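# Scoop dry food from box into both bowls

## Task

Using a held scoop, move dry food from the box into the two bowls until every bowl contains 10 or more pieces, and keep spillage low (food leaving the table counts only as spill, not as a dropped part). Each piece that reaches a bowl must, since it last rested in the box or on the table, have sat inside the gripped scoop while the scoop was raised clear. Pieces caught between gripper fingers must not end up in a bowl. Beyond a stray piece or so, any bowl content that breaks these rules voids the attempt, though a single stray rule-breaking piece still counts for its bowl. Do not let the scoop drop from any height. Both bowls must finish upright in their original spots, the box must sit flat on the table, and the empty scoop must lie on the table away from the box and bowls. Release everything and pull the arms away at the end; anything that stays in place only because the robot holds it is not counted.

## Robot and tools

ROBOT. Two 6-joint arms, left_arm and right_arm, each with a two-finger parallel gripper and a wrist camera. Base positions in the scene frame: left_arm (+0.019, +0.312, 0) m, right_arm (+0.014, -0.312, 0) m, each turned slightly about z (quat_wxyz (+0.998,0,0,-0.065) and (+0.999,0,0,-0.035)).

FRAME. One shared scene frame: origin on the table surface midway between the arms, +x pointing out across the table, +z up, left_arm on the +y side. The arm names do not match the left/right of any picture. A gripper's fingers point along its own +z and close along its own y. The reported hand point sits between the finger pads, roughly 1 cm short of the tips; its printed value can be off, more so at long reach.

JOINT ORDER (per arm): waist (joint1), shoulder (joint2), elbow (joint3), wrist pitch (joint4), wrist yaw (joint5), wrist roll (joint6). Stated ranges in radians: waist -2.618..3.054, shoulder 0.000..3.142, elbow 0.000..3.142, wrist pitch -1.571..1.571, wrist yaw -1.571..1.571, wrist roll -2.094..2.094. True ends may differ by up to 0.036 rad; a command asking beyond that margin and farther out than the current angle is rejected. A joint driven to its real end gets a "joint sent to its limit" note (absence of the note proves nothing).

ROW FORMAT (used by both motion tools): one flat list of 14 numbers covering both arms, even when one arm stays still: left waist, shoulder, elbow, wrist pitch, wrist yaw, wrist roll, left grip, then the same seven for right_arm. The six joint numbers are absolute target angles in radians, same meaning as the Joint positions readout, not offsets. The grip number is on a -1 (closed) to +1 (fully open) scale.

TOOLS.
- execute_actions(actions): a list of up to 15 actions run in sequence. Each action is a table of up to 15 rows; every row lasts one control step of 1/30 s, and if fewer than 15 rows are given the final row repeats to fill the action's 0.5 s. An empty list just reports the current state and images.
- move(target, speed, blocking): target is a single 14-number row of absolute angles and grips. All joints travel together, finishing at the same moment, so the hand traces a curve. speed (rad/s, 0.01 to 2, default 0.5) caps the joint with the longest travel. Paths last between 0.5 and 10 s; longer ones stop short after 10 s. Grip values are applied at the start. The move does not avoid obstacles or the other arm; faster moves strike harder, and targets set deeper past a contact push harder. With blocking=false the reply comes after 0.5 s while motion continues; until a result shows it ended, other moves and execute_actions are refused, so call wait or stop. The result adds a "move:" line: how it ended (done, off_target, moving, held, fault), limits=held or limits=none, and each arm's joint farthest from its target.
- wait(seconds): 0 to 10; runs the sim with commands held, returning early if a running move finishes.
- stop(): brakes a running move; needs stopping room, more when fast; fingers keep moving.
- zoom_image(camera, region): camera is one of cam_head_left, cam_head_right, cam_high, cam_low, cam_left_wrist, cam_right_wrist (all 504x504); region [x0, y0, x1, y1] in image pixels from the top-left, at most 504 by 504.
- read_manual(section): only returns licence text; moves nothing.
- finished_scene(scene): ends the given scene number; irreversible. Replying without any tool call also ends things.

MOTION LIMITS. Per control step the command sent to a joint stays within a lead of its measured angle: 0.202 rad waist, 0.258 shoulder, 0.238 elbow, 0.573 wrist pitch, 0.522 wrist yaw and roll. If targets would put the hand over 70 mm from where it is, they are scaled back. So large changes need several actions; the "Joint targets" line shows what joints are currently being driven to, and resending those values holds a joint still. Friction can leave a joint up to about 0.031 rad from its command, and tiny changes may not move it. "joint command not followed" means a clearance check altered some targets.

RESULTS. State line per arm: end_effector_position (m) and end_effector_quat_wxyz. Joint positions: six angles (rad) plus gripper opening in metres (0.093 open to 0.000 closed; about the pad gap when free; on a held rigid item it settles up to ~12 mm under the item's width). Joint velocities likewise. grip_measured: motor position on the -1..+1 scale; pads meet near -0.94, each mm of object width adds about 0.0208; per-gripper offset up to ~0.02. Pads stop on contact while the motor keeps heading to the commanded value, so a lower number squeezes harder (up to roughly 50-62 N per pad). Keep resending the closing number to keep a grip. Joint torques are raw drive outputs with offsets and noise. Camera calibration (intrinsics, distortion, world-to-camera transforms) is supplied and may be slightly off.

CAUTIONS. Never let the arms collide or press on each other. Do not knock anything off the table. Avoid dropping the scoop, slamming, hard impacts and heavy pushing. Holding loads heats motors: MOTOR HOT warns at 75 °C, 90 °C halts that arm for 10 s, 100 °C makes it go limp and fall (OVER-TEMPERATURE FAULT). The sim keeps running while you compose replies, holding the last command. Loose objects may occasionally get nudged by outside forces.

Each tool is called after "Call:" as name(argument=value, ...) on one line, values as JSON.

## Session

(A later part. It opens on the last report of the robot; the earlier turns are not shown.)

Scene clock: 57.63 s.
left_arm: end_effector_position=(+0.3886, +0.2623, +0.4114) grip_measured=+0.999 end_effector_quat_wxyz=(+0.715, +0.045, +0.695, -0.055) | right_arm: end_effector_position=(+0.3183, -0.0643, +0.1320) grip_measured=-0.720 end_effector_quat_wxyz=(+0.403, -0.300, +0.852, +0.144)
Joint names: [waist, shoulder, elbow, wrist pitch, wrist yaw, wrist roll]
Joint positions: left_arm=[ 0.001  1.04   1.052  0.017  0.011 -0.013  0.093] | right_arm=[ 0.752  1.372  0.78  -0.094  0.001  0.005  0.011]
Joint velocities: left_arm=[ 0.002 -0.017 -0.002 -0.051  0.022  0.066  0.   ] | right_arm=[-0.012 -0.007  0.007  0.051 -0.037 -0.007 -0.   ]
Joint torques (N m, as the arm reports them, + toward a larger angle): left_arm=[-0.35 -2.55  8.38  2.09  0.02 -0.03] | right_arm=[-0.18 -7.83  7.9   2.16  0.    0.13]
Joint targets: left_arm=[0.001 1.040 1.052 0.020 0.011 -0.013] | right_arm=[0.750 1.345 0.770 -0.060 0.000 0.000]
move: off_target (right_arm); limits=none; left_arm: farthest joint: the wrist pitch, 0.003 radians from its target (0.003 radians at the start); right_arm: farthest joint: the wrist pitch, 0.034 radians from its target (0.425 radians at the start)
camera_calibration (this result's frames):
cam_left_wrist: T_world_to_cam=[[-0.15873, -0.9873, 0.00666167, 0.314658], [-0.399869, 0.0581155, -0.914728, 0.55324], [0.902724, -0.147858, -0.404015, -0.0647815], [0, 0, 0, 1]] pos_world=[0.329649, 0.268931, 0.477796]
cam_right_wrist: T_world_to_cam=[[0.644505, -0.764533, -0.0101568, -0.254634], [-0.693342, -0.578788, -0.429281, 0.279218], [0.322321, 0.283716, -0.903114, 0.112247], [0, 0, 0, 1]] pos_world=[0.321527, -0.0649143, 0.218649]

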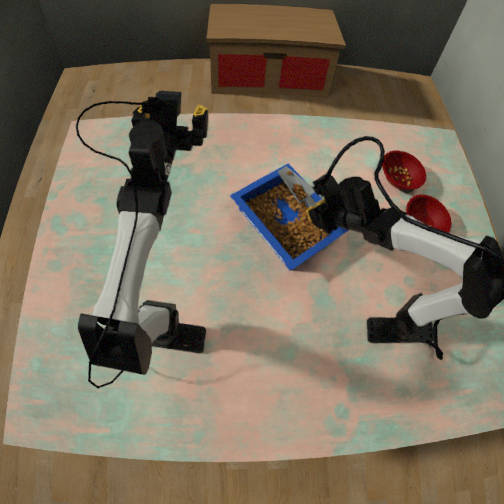

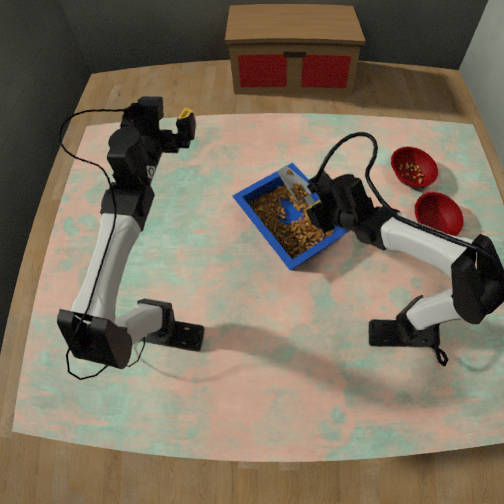

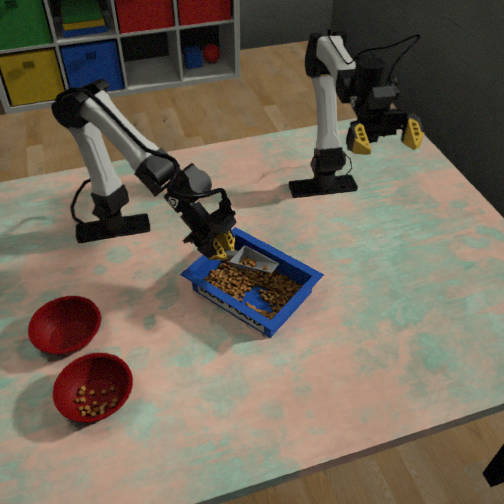

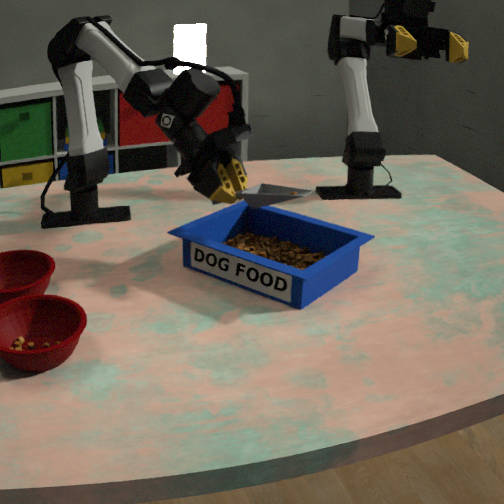

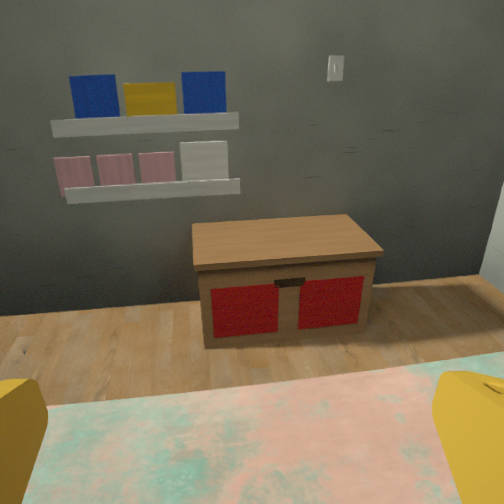

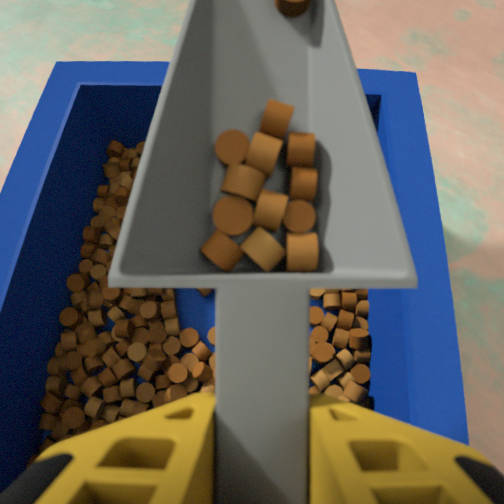

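Call:
move(target=[0.001,1.040,1.052,0.020,0.011,-0.013,1,-0.335,0.765,0.615,-0.77,0,0,-0.9], speed=0.6)

Scene clock: 61.07 s.
left_arm: end_effector_position=(+0.3886, +0.2623, +0.4114) grip_measured=+0.999 end_effector_quat_wxyz=(+0.715, +0.045, +0.695, -0.055) | right_arm: end_effector_position=(+0.2250, -0.3996, +0.1243) grip_measured=-0.720 end_effector_quat_wxyz=(+0.305, +0.188, +0.932, -0.060)
Joint names: [waist, shoulder, elbow, wrist pitch, wrist yaw, wrist roll]
Joint positions: left_arm=[ 0.001  1.04   1.052  0.017  0.011 -0.013  0.093] | right_arm=[-0.325  0.788  0.624 -0.774  0.     0.005  0.011]
Joint velocities: left_arm=[-0.007 -0.012  0.002  0.037 -0.066 -0.051 -0.001] | right_arm=[ 0.007 -0.007 -0.017  0.022  0.007 -0.037  0.   ]
Joint torques (N m, as the arm reports them, + toward a larger angle): left_arm=[-0.36 -2.54  8.38  2.09  0.02 -0.03] | right_arm=[-0.83 -2.16  8.06  1.54  0.01  0.1 ]
Joint targets: left_arm=[0.001 1.040 1.052 0.020 0.011 -0.013] | right_arm=[-0.335 0.765 0.615 -0.770 -0.000 0.000]
move: off_target (right_arm); limits=none; left_arm: farthest joint: the wrist pitch, 0.003 radians from its target (0.003 radians at the start); right_arm: farthest joint: the shoulder, 0.023 radians from its target (0.607 radians at the start)
camera_calibration (this result's frames):
cam_left_wrist: T_world_to_cam=[[-0.15873, -0.9873, 0.00666167, 0.314658], [-0.399869, 0.0581155, -0.914728, 0.55324], [0.902724, -0.147858, -0.404015, -0.0647815], [0, 0, 0, 1]] pos_world=[0.329649, 0.268931, 0.477796]
cam_right_wrist: T_world_to_cam=[[-0.370289, -0.928802, -0.0145913, -0.287652], [-0.910946, 0.366156, -0.19002, 0.414044], [0.181834, -0.0570707, -0.981672, 0.135644], [0, 0, 0, 1]] pos_world=[0.245992, -0.411035, 0.207638]

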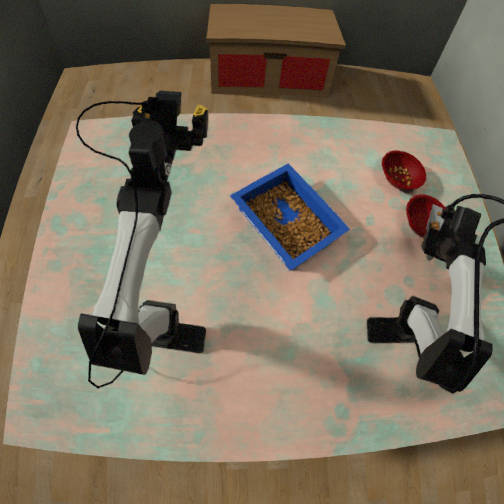

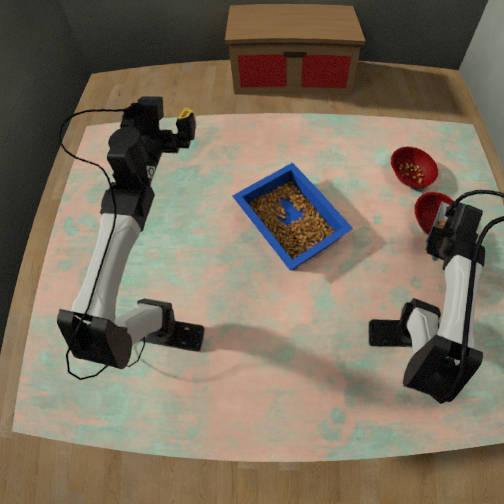

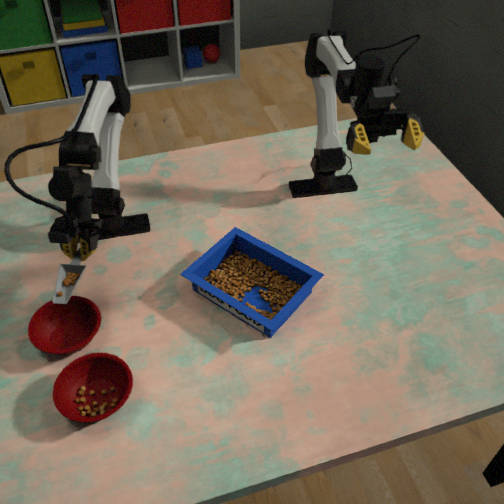

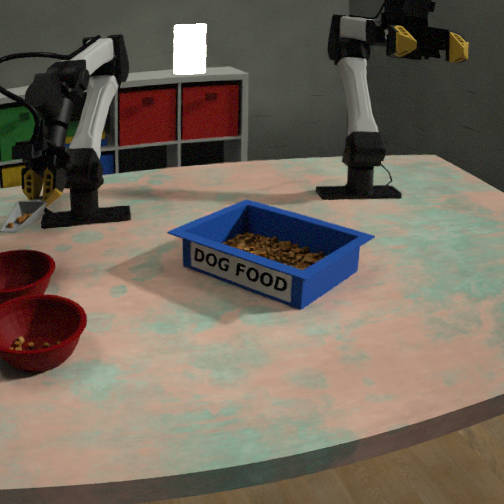

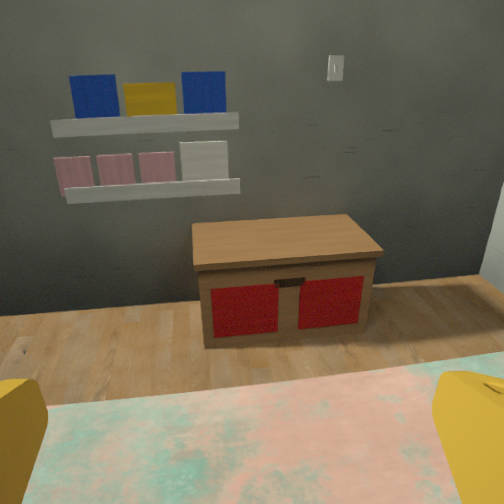

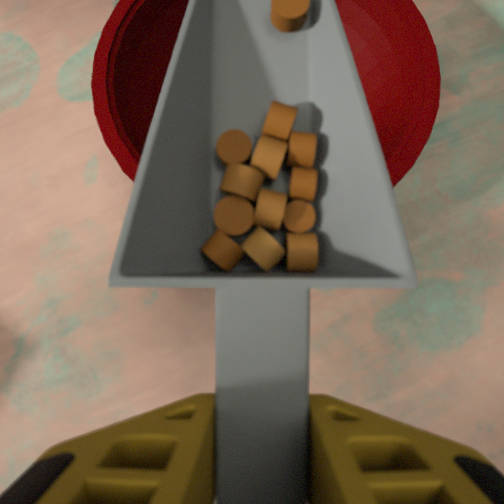

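Call:
move(target=[0.001,1.040,1.052,0.020,0.011,-0.013,1,-0.33,1.60,1.415,-1.50,0,0,-0.9], speed=0.4)

Call:
zoom_image(camera="cam_high", region=[10, 270, 170, 430])

Scene clock: 64.50 s.
left_arm: end_effector_position=(+0.3886, +0.2623, +0.4114) grip_measured=+0.999 end_effector_quat_wxyz=(+0.715, +0.045, +0.695, -0.055) | right_arm: end_effector_position=(+0.2440, -0.4075, +0.1475) grip_measured=-0.720 end_effector_quat_wxyz=(-0.055, +0.198, +0.979, +0.011)
Joint names: [waist, shoulder, elbow, wrist pitch, wrist yaw, wrist roll]
Joint positions: left_arm=[ 0.001  1.04   1.052  0.017  0.011 -0.013  0.093] | right_arm=[-0.325  1.588  1.391 -1.486  0.     0.005  0.011]
Joint velocities: left_arm=[ 0.012  0.002  0.002  0.051 -0.022 -0.007  0.001] | right_arm=[ 0.012 -0.012 -0.002 -0.022 -0.037  0.081 -0.   ]
Joint torques (N m, as the arm reports them, + toward a larger angle): left_arm=[-0.35 -2.54  8.38  2.09  0.03 -0.03] | right_arm=[-0.38 -5.33  9.63 -0.01  0.03  0.1 ]
Joint targets: left_arm=[0.001 1.040 1.052 0.020 0.011 -0.013] | right_arm=[-0.330 1.600 1.415 -1.500 -0.000 0.000]
move: off_target (right_arm); limits=none; left_arm: farthest joint: the wrist pitch, 0.003 radians from its target (0.003 radians at the start); right_arm: farthest joint: the elbow, 0.024 radians from its target (0.791 radians at the start)
camera_calibration (this result's frames):
cam_left_wrist: T_world_to_cam=[[-0.158727, -0.9873, 0.00667302, 0.314653], [-0.400215, 0.0581606, -0.914574, 0.553216], [0.902571, -0.147838, -0.404364, -0.0646238], [0, 0, 0, 1]] pos_world=[0.329677, 0.268928, 0.477726]
cam_right_wrist: T_world_to_cam=[[-0.383075, -0.923482, -0.0208476, -0.281411], [-0.789767, 0.315736, 0.525907, 0.282896], [-0.479084, 0.217927, -0.850286, 0.408442], [0, 0, 0, 1]] pos_world=[0.311298, -0.438208, 0.192649]

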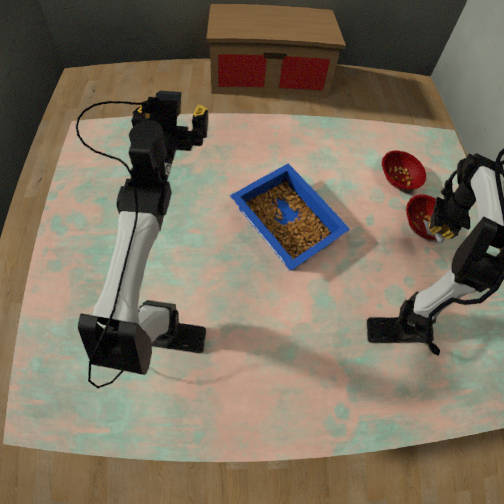

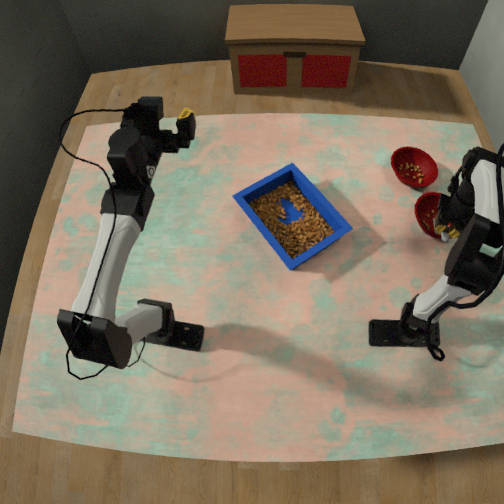

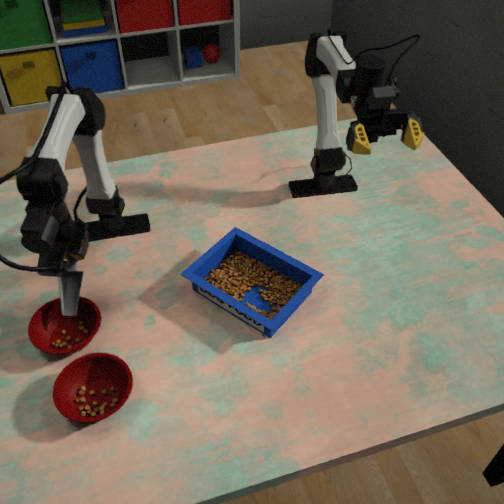

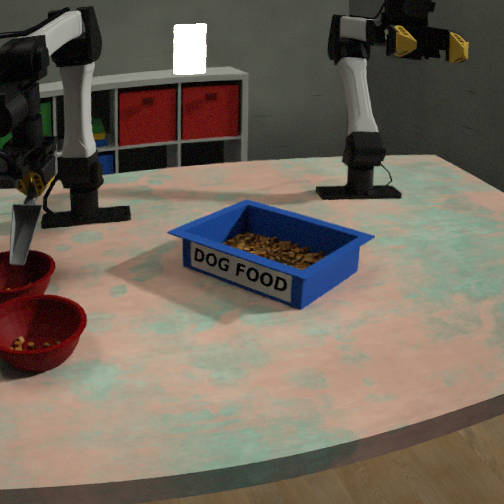

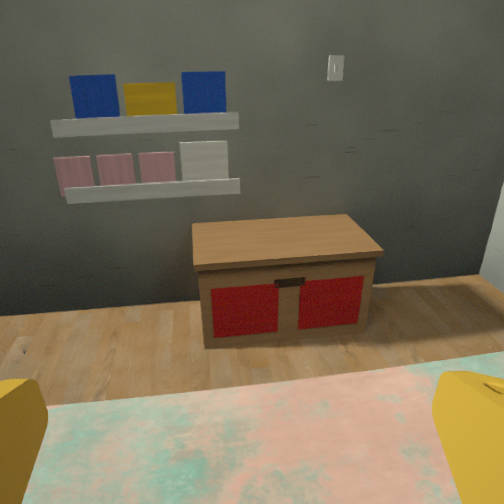

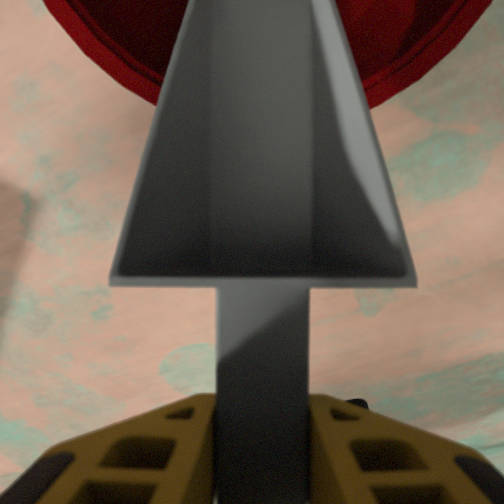

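Region (10, 270, 170, 430) of cam_high's 504x504 image, scaled by 3.150, with more detail than that image has.

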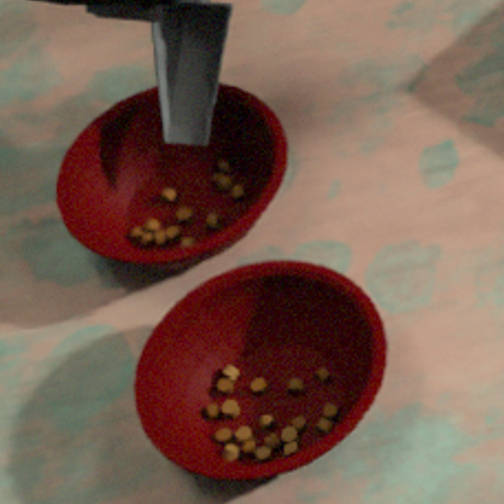

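Call:
move(target=[0.001,1.040,1.052,0.020,0.011,-0.013,1,-0.10,0.92,0.82,-0.99,0,0,-0.9], speed=0.7)

Call:
move(target=[0.001,1.040,1.052,0.020,0.011,-0.013,1,0.17,0.98,0.45,-0.585,0,0,-0.9], speed=0.5)

Call:
zoom_image(camera="cam_low", region=[40, 160, 240, 320])

Scene clock: 69.60 s.
left_arm: end_effector_position=(+0.3886, +0.2623, +0.4114) grip_measured=+0.999 end_effector_quat_wxyz=(+0.715, +0.045, +0.695, -0.055) | right_arm: end_effector_position=(+0.2292, -0.3509, +0.1401) grip_measured=-0.720 end_effector_quat_wxyz=(+0.219, +0.090, +0.971, -0.019)
Joint names: [waist, shoulder, elbow, wrist pitch, wrist yaw, wrist roll]
Joint positions: left_arm=[ 0.001  1.04   1.052  0.017  0.011 -0.013  0.093] | right_arm=[-0.111  0.942  0.83  -1.015  0.     0.005  0.011]
Joint velocities: left_arm=[-0.017 -0.027 -0.007 -0.007 -0.007 -0.007 -0.001] | right_arm=[-0.007 -0.002 -0.017  0.037 -0.11  -0.037 -0.   ]
Joint torques (N m, as the arm reports them, + toward a larger angle): left_arm=[-0.37 -2.54  8.39  2.1   0.03 -0.03] | right_arm=[ 0.75 -3.    7.47  1.47  0.05  0.09]
Joint targets: left_arm=[0.001 1.040 1.052 0.020 0.011 -0.013] | right_arm=[-0.100 0.920 0.820 -0.990 0.000 -0.000]
move: off_target (right_arm); limits=none; left_arm: farthest joint: the wrist pitch, 0.003 radians from its target (0.003 radians at the start); right_arm: farthest joint: the wrist pitch, 0.025 radians from its target (0.496 radians at the start)
camera_calibration (this result's frames):
cam_left_wrist: T_world_to_cam=[[-0.158727, -0.9873, 0.00667302, 0.314653], [-0.400215, 0.0581606, -0.914574, 0.553216], [0.902571, -0.147838, -0.404364, -0.0646238], [0, 0, 0, 1]] pos_world=[0.329677, 0.268928, 0.477726]
cam_right_wrist: T_world_to_cam=[[-0.167184, -0.985777, -0.017148, -0.306831], [-0.985917, 0.167229, -0.00122166, 0.323924], [0.00407193, 0.0167022, -0.999852, 0.222375], [0, 0, 0, 1]] pos_world=[0.267159, -0.360351, 0.217476]

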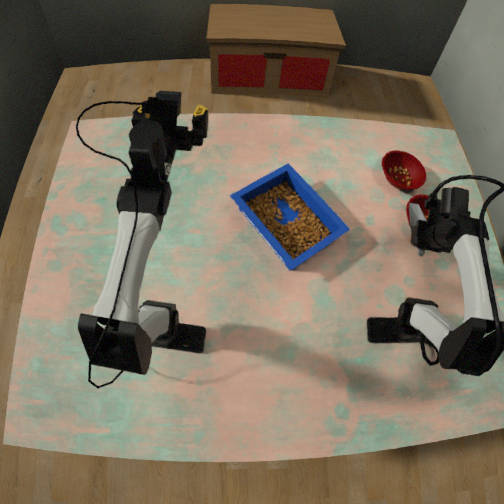

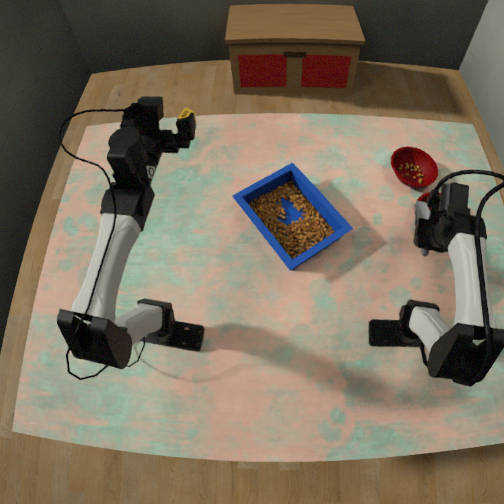

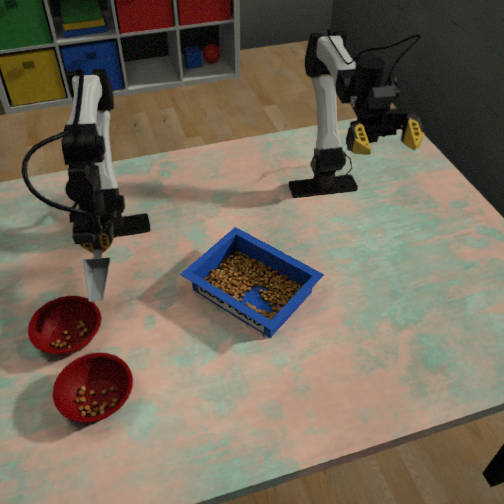

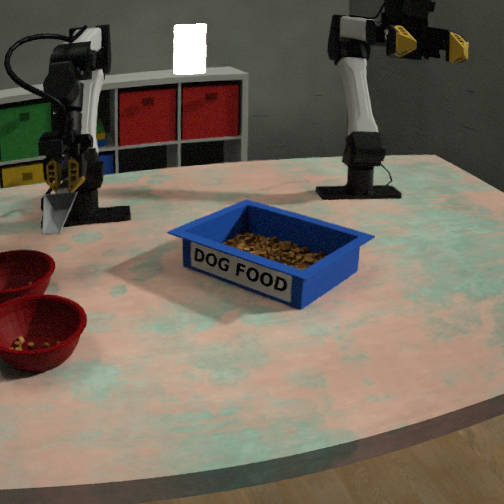

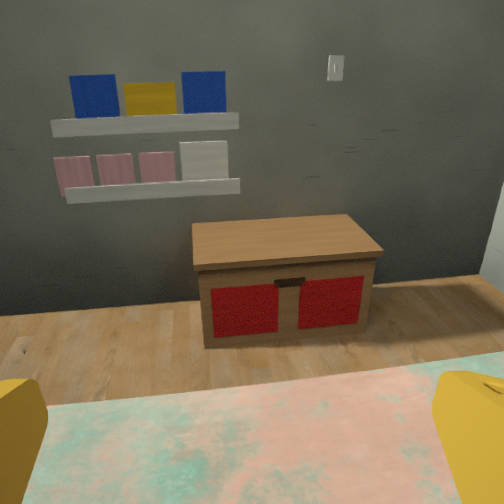

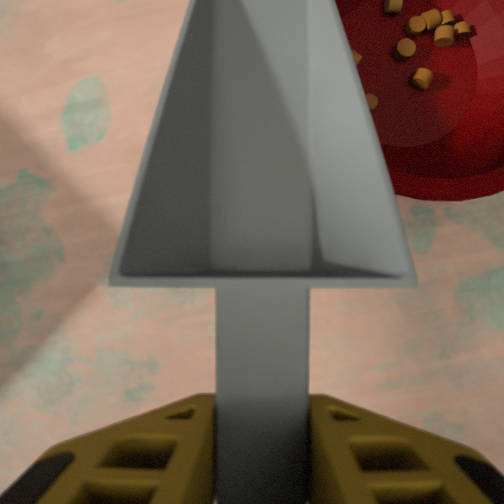

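Scene clock: 71.23 s.
left_arm: end_effector_position=(+0.3886, +0.2623, +0.4114) grip_measured=+0.999 end_effector_quat_wxyz=(+0.715, +0.045, +0.695, -0.055) | right_arm: end_effector_position=(+0.2315, -0.2920, +0.0457) grip_measured=-0.720 end_effector_quat_wxyz=(+0.225, -0.042, +0.974, +0.011)
Joint names: [waist, shoulder, elbow, wrist pitch, wrist yaw, wrist roll]
Joint positions: left_arm=[ 0.001  1.04   1.052  0.017  0.011 -0.013  0.093] | right_arm=[ 0.16   0.962  0.455 -0.611  0.     0.005  0.011]
Joint velocities: left_arm=[ 0.002 -0.017 -0.002 -0.022  0.037 -0.037  0.   ] | right_arm=[-0.012 -0.007 -0.012  0.022 -0.066 -0.066 -0.   ]
Joint torques (N m, as the arm reports them, + toward a larger angle): left_arm=[-0.36 -2.55  8.38  2.09  0.02 -0.03] | right_arm=[0.72 0.28 7.85 1.5  0.05 0.07]
Joint targets: left_arm=[0.001 1.040 1.052 0.020 0.011 -0.013] | right_arm=[0.170 0.980 0.450 -0.585 -0.000 -0.000]
move: off_target (right_arm); limits=none; left_arm: farthest joint: the wrist pitch, 0.003 radians from its target (0.003 radians at the start); right_arm: farthest joint: the wrist pitch, 0.026 radians from its target (0.430 radians at the start)
camera_calibration (this result's frames):
cam_left_wrist: T_world_to_cam=[[-0.158727, -0.9873, 0.00667302, 0.314653], [-0.400215, 0.0581606, -0.914574, 0.553216], [0.902571, -0.147838, -0.404364, -0.0646238], [0, 0, 0, 1]] pos_world=[0.329677, 0.268928, 0.477726]
cam_right_wrist: T_world_to_cam=[[0.102456, -0.994592, -0.0170198, -0.314981], [-0.994686, -0.102262, -0.0119019, 0.240058], [0.0100971, 0.0181488, -0.999784, 0.126002], [0, 0, 0, 1]] pos_world=[0.269782, -0.291015, 0.123471]

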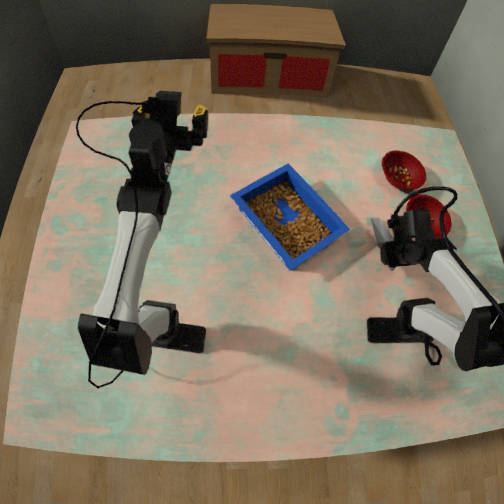

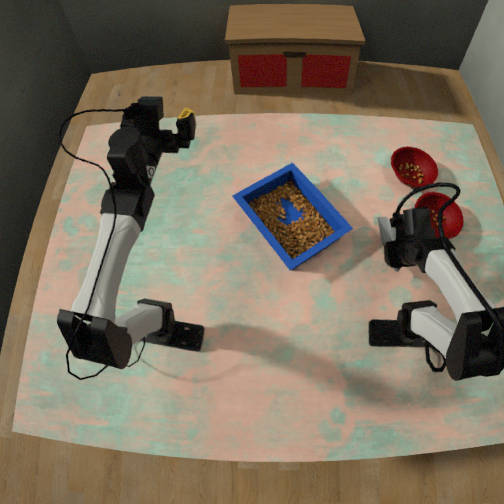

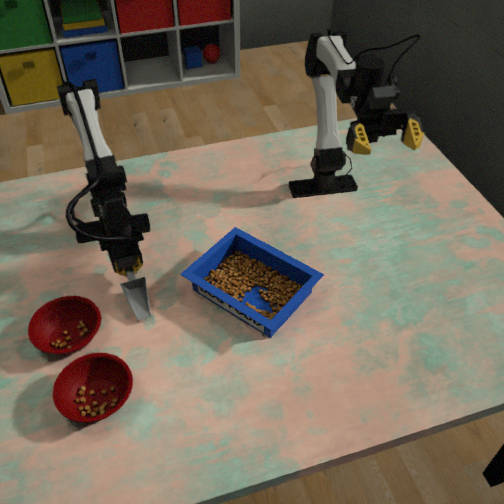

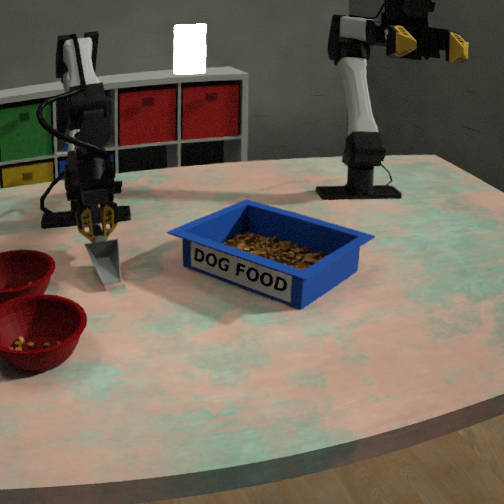

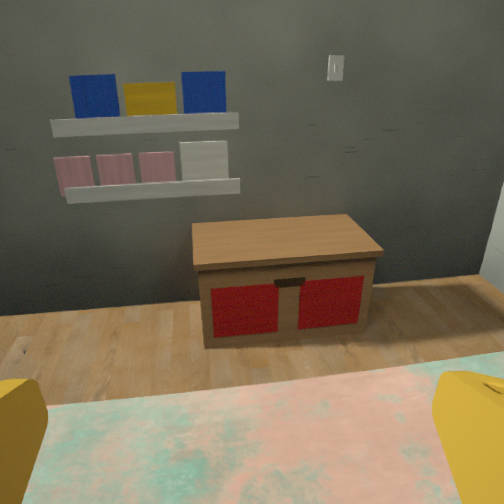

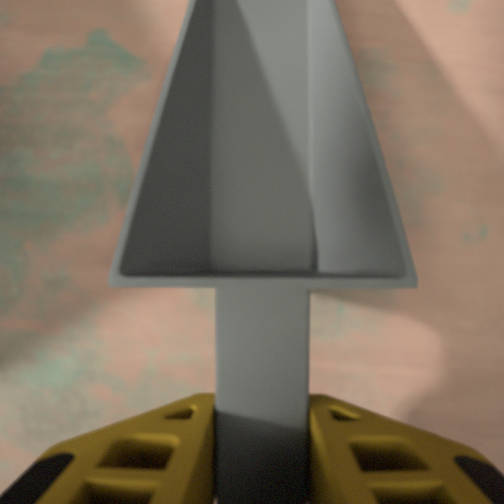

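Region (40, 160, 240, 320) of cam_low's 504x504 image, scaled by 2.520, with more detail than that image has; it fills the top 403 rows of this view, and the rest is white.

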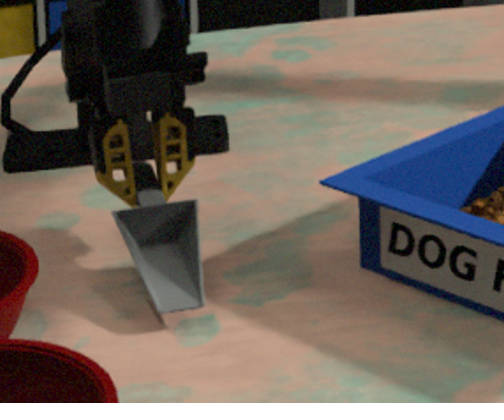

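Call:
execute_actions(actions=[])

Scene clock: 73.20 s.
left_arm: end_effector_position=(+0.3886, +0.2623, +0.4114) grip_measured=+0.999 end_effector_quat_wxyz=(+0.715, +0.045, +0.695, -0.055) | right_arm: end_effector_position=(+0.2316, -0.2920, +0.0457) grip_measured=-0.720 end_effector_quat_wxyz=(+0.225, -0.042, +0.973, +0.011)
Joint names: [waist, shoulder, elbow, wrist pitch, wrist yaw, wrist roll]
Joint positions: left_arm=[ 0.001  1.04   1.052  0.017  0.011 -0.013  0.093] | right_arm=[ 0.16   0.962  0.455 -0.61   0.     0.005  0.011]
Joint velocities: left_arm=[ 0.002 -0.007 -0.012 -0.037  0.007  0.022  0.   ] | right_arm=[-0.012 -0.002  0.002 -0.051 -0.037  0.066  0.001]
Joint torques (N m, as the arm reports them, + toward a larger angle): left_arm=[-0.36 -2.55  8.38  2.1   0.02 -0.03] | right_arm=[0.8  0.32 7.84 1.48 0.02 0.11]
Joint targets: left_arm=[0.001 1.040 1.052 0.020 0.011 -0.013] | right_arm=[0.170 0.980 0.450 -0.585 -0.000 0.000]
camera_calibration (this result's frames):
cam_left_wrist: T_world_to_cam=[[-0.158727, -0.9873, 0.00667302, 0.314653], [-0.400215, 0.0581606, -0.914574, 0.553216], [0.902571, -0.147838, -0.404364, -0.0646238], [0, 0, 0, 1]] pos_world=[0.329677, 0.268928, 0.477726]
cam_right_wrist: T_world_to_cam=[[0.102462, -0.994591, -0.0170152, -0.314983], [-0.994682, -0.102261, -0.0122834, 0.240159], [0.0104769, 0.0181833, -0.99978, 0.125963], [0, 0, 0, 1]] pos_world=[0.269835, -0.29101, 0.123526]

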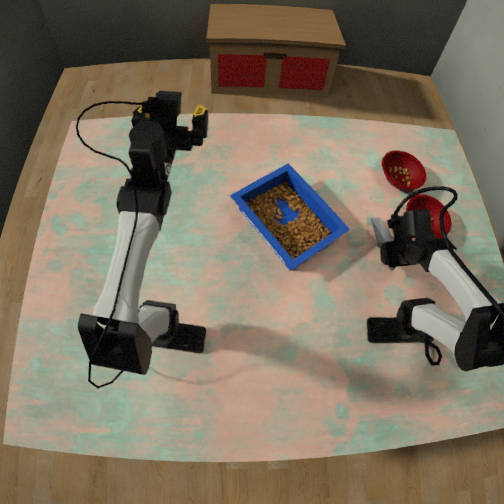

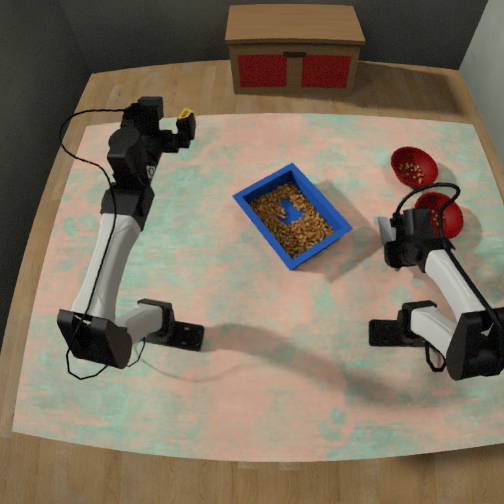

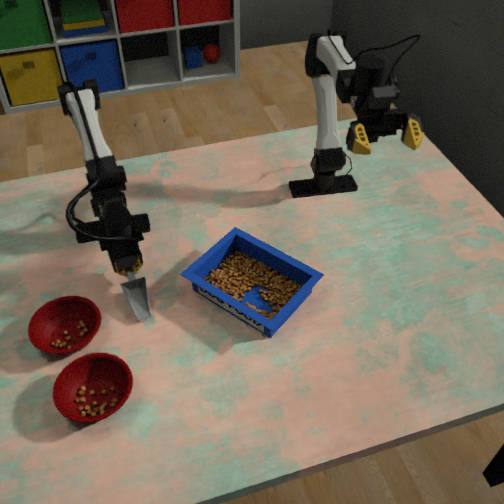

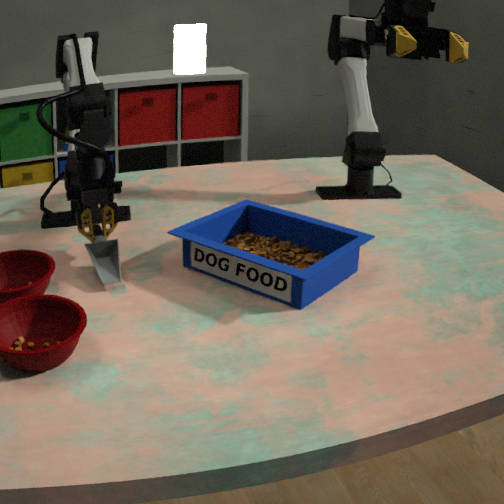

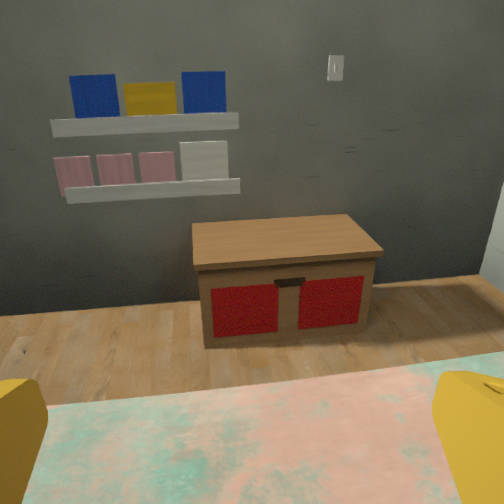

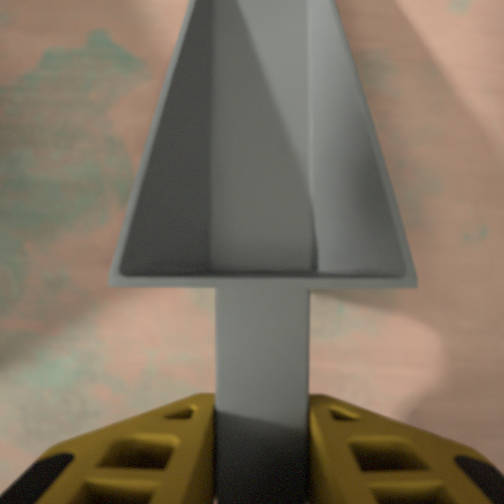

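Call:
move(target=[0.001,1.040,1.052,0.020,0.011,-0.013,1,0.17,1.01,0.40,-0.505,0,0,-0.9], speed=0.15)

Scene clock: 74.80 s.
left_arm: end_effector_position=(+0.3886, +0.2623, +0.4114) grip_measured=+0.999 end_effector_quat_wxyz=(+0.715, +0.045, +0.695, -0.055) | right_arm: end_effector_position=(+0.2337, -0.2918, +0.0332) grip_measured=-0.720 end_effector_quat_wxyz=(+0.228, -0.042, +0.973, +0.011)
Joint names: [waist, shoulder, elbow, wrist pitch, wrist yaw, wrist roll]
Joint positions: left_arm=[ 0.001  1.04   1.052  0.017  0.011 -0.013  0.093] | right_arm=[ 0.16   0.989  0.411 -0.531  0.     0.005  0.011]
Joint velocities: left_arm=[-0.002 -0.032 -0.022 -0.007  0.022  0.022 -0.   ] | right_arm=[-0.002  0.007 -0.012 -0.022  0.022  0.037  0.001]
Joint torques (N m, as the arm reports them, + toward a larger angle): left_arm=[-0.35 -2.54  8.38  2.09  0.02 -0.03] | right_arm=[0.71 0.45 7.28 1.5  0.04 0.1 ]
Joint targets: left_arm=[0.001 1.040 1.052 0.020 0.011 -0.013] | right_arm=[0.170 1.010 0.400 -0.505 -0.000 -0.000]
move: off_target (right_arm); limits=none; left_arm: farthest joint: the wrist pitch, 0.003 radians from its target (0.003 radians at the start); right_arm: farthest joint: the wrist pitch, 0.026 radians from its target (0.105 radians at the start)
camera_calibration (this result's frames):
cam_left_wrist: T_world_to_cam=[[-0.158727, -0.9873, 0.00667302, 0.314653], [-0.400215, 0.0581606, -0.914574, 0.553216], [0.902571, -0.147838, -0.404364, -0.0646238], [0, 0, 0, 1]] pos_world=[0.329677, 0.268928, 0.477726]
cam_right_wrist: T_world_to_cam=[[0.102585, -0.99458, -0.0169271, -0.31525], [-0.994567, -0.102251, -0.01953, 0.242384], [0.0176933, 0.0188386, -0.999666, 0.111925], [0, 0, 0, 1]] pos_world=[0.271426, -0.290866, 0.111286]

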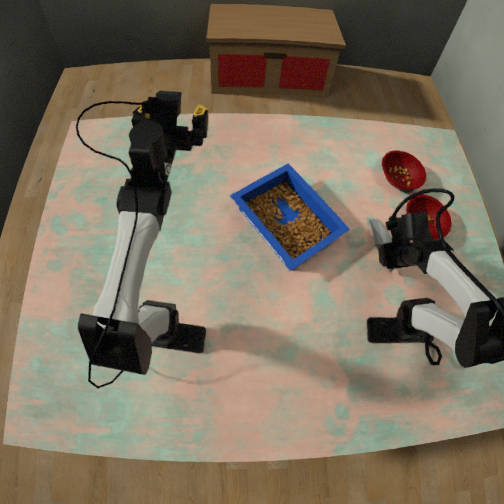

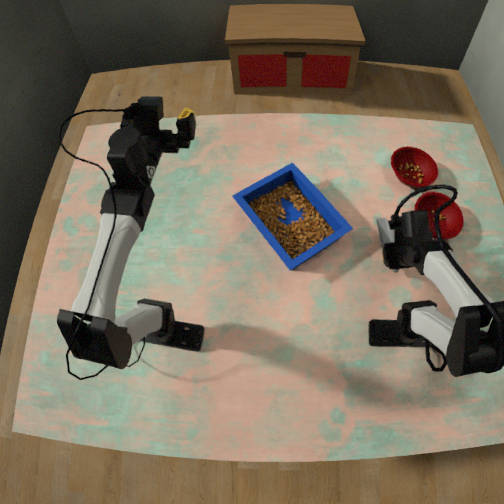

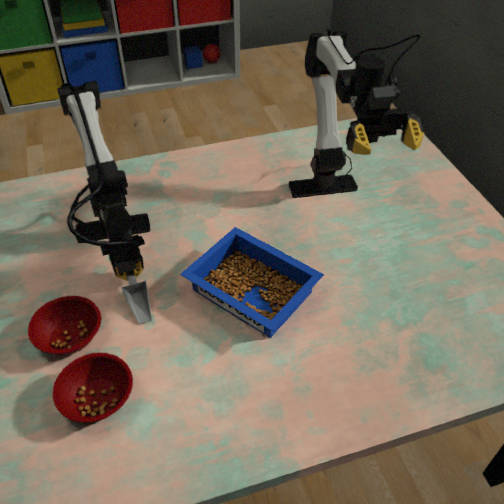

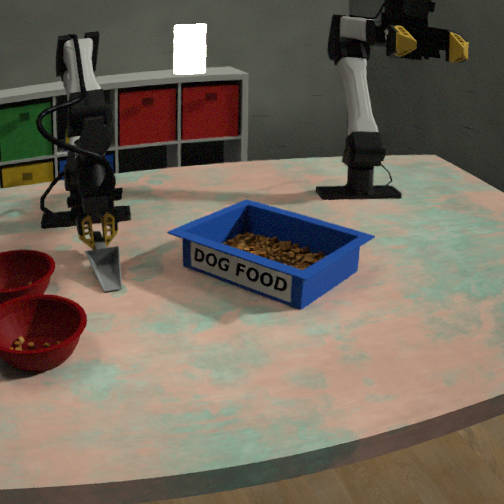

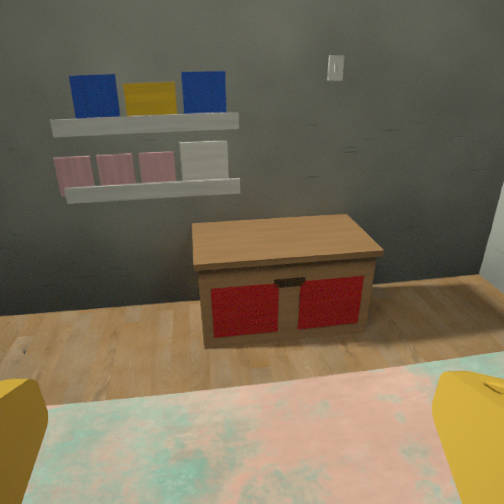

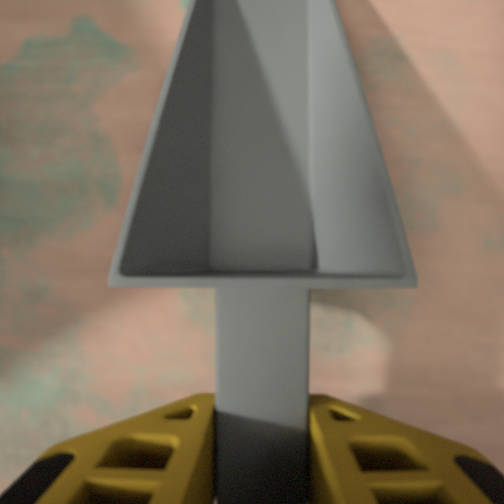

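Call:
execute_actions(actions=[[[0.001,1.040,1.052,0.020,0.011,-0.013,1,0.17,1.015,0.392,-0.50,0,0,-0.9],[0.001,1.040,1.052,0.020,0.011,-0.013,1,0.17,1.018,0.388,-0.497,0,0,-0.9],[0.001,1.040,1.052,0.020,0.011,-0.013,1,0.17,1.02,0.385,-0.495,0,0,-0.9]],[[0.001,1.040,1.052,0.020,0.011,-0.013,1,0.17,1.02,0.385,-0.495,0,0,-0.6],[0.001,1.040,1.052,0.020,0.011,-0.013,1,0.17,1.02,0.385,-0.495,0,0,-0.5],[0.001,1.040,1.052,0.020,0.011,-0.013,1,0.17,1.02,0.385,-0.495,0,0,-0.4],[0.001,1.040,1.052,0.020,0.011,-0.013,1,0.17,1.02,0.385,-0.495,0,0,-0.2],[0.001,1.040,1.052,0.020,0.011,-0.013,1,0.17,1.02,0.385,-0.495,0,0,0.1]]])

Scene clock: 76.37 s.
left_arm: end_effector_position=(+0.3886, +0.2623, +0.4114) grip_measured=+0.999 end_effector_quat_wxyz=(+0.715, +0.045, +0.695, -0.055) | right_arm: end_effector_position=(+0.2343, -0.2917, +0.0302) grip_measured=+0.098 end_effector_quat_wxyz=(+0.230, -0.042, +0.972, +0.011)
Joint names: [waist, shoulder, elbow, wrist pitch, wrist yaw, wrist roll]
Joint positions: left_arm=[ 0.001  1.04   1.052  0.017  0.011 -0.013  0.093] | right_arm=[ 0.16   0.995  0.399 -0.51   0.     0.005  0.05 ]
Joint velocities: left_arm=[-0.002  0.002 -0.017 -0.095 -0.051  0.037 -0.001] | right_arm=[-0.002  0.002 -0.007  0.022  0.051 -0.037 -0.   ]
Joint torques (N m, as the arm reports them, + toward a larger angle): left_arm=[-0.34 -2.54  8.38  2.1   0.02 -0.03] | right_arm=[0.66 0.73 6.91 1.4  0.03 0.1 ]
Joint targets: left_arm=[0.001 1.040 1.052 0.020 0.011 -0.013] | right_arm=[0.170 1.020 0.385 -0.495 0.000 0.000]
camera_calibration (this result's frames):
cam_left_wrist: T_world_to_cam=[[-0.158727, -0.9873, 0.00667302, 0.314653], [-0.400215, 0.0581606, -0.914574, 0.553216], [0.902571, -0.147838, -0.404364, -0.0646238], [0, 0, 0, 1]] pos_world=[0.329677, 0.268928, 0.477726]
cam_right_wrist: T_world_to_cam=[[0.102643, -0.994575, -0.0168851, -0.315321], [-0.994494, -0.102244, -0.0229622, 0.242967], [0.0211112, 0.019149, -0.999594, 0.108204], [0, 0, 0, 1]] pos_world=[0.27171, -0.29084, 0.108415]

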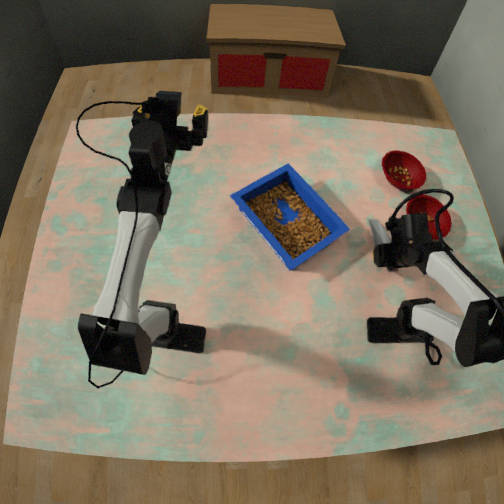

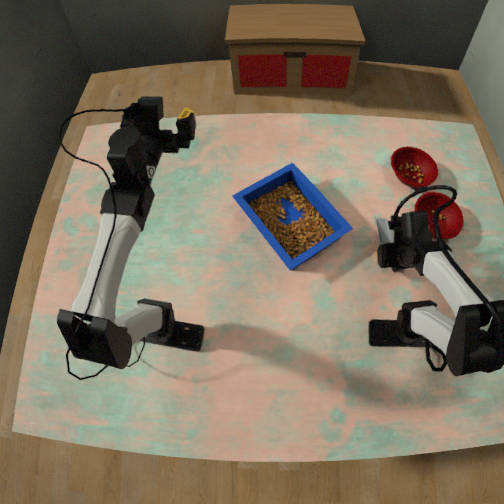

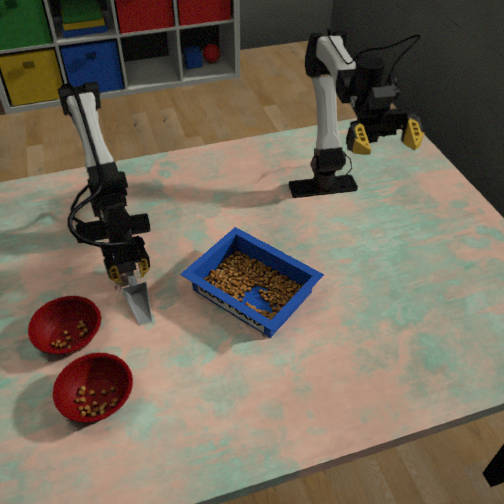

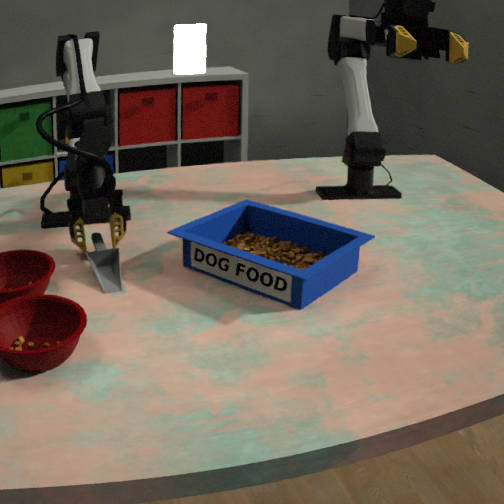

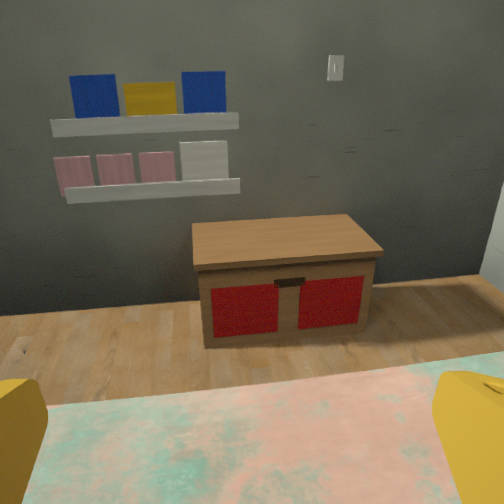

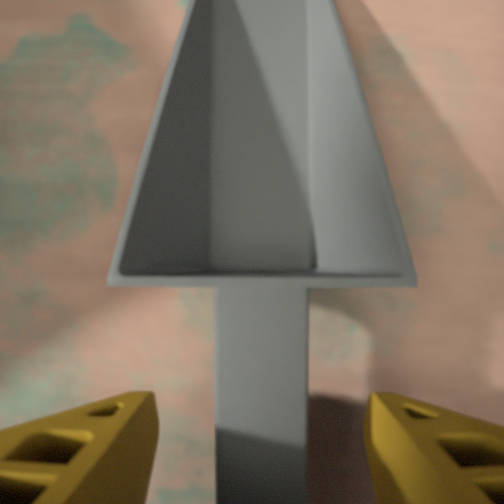

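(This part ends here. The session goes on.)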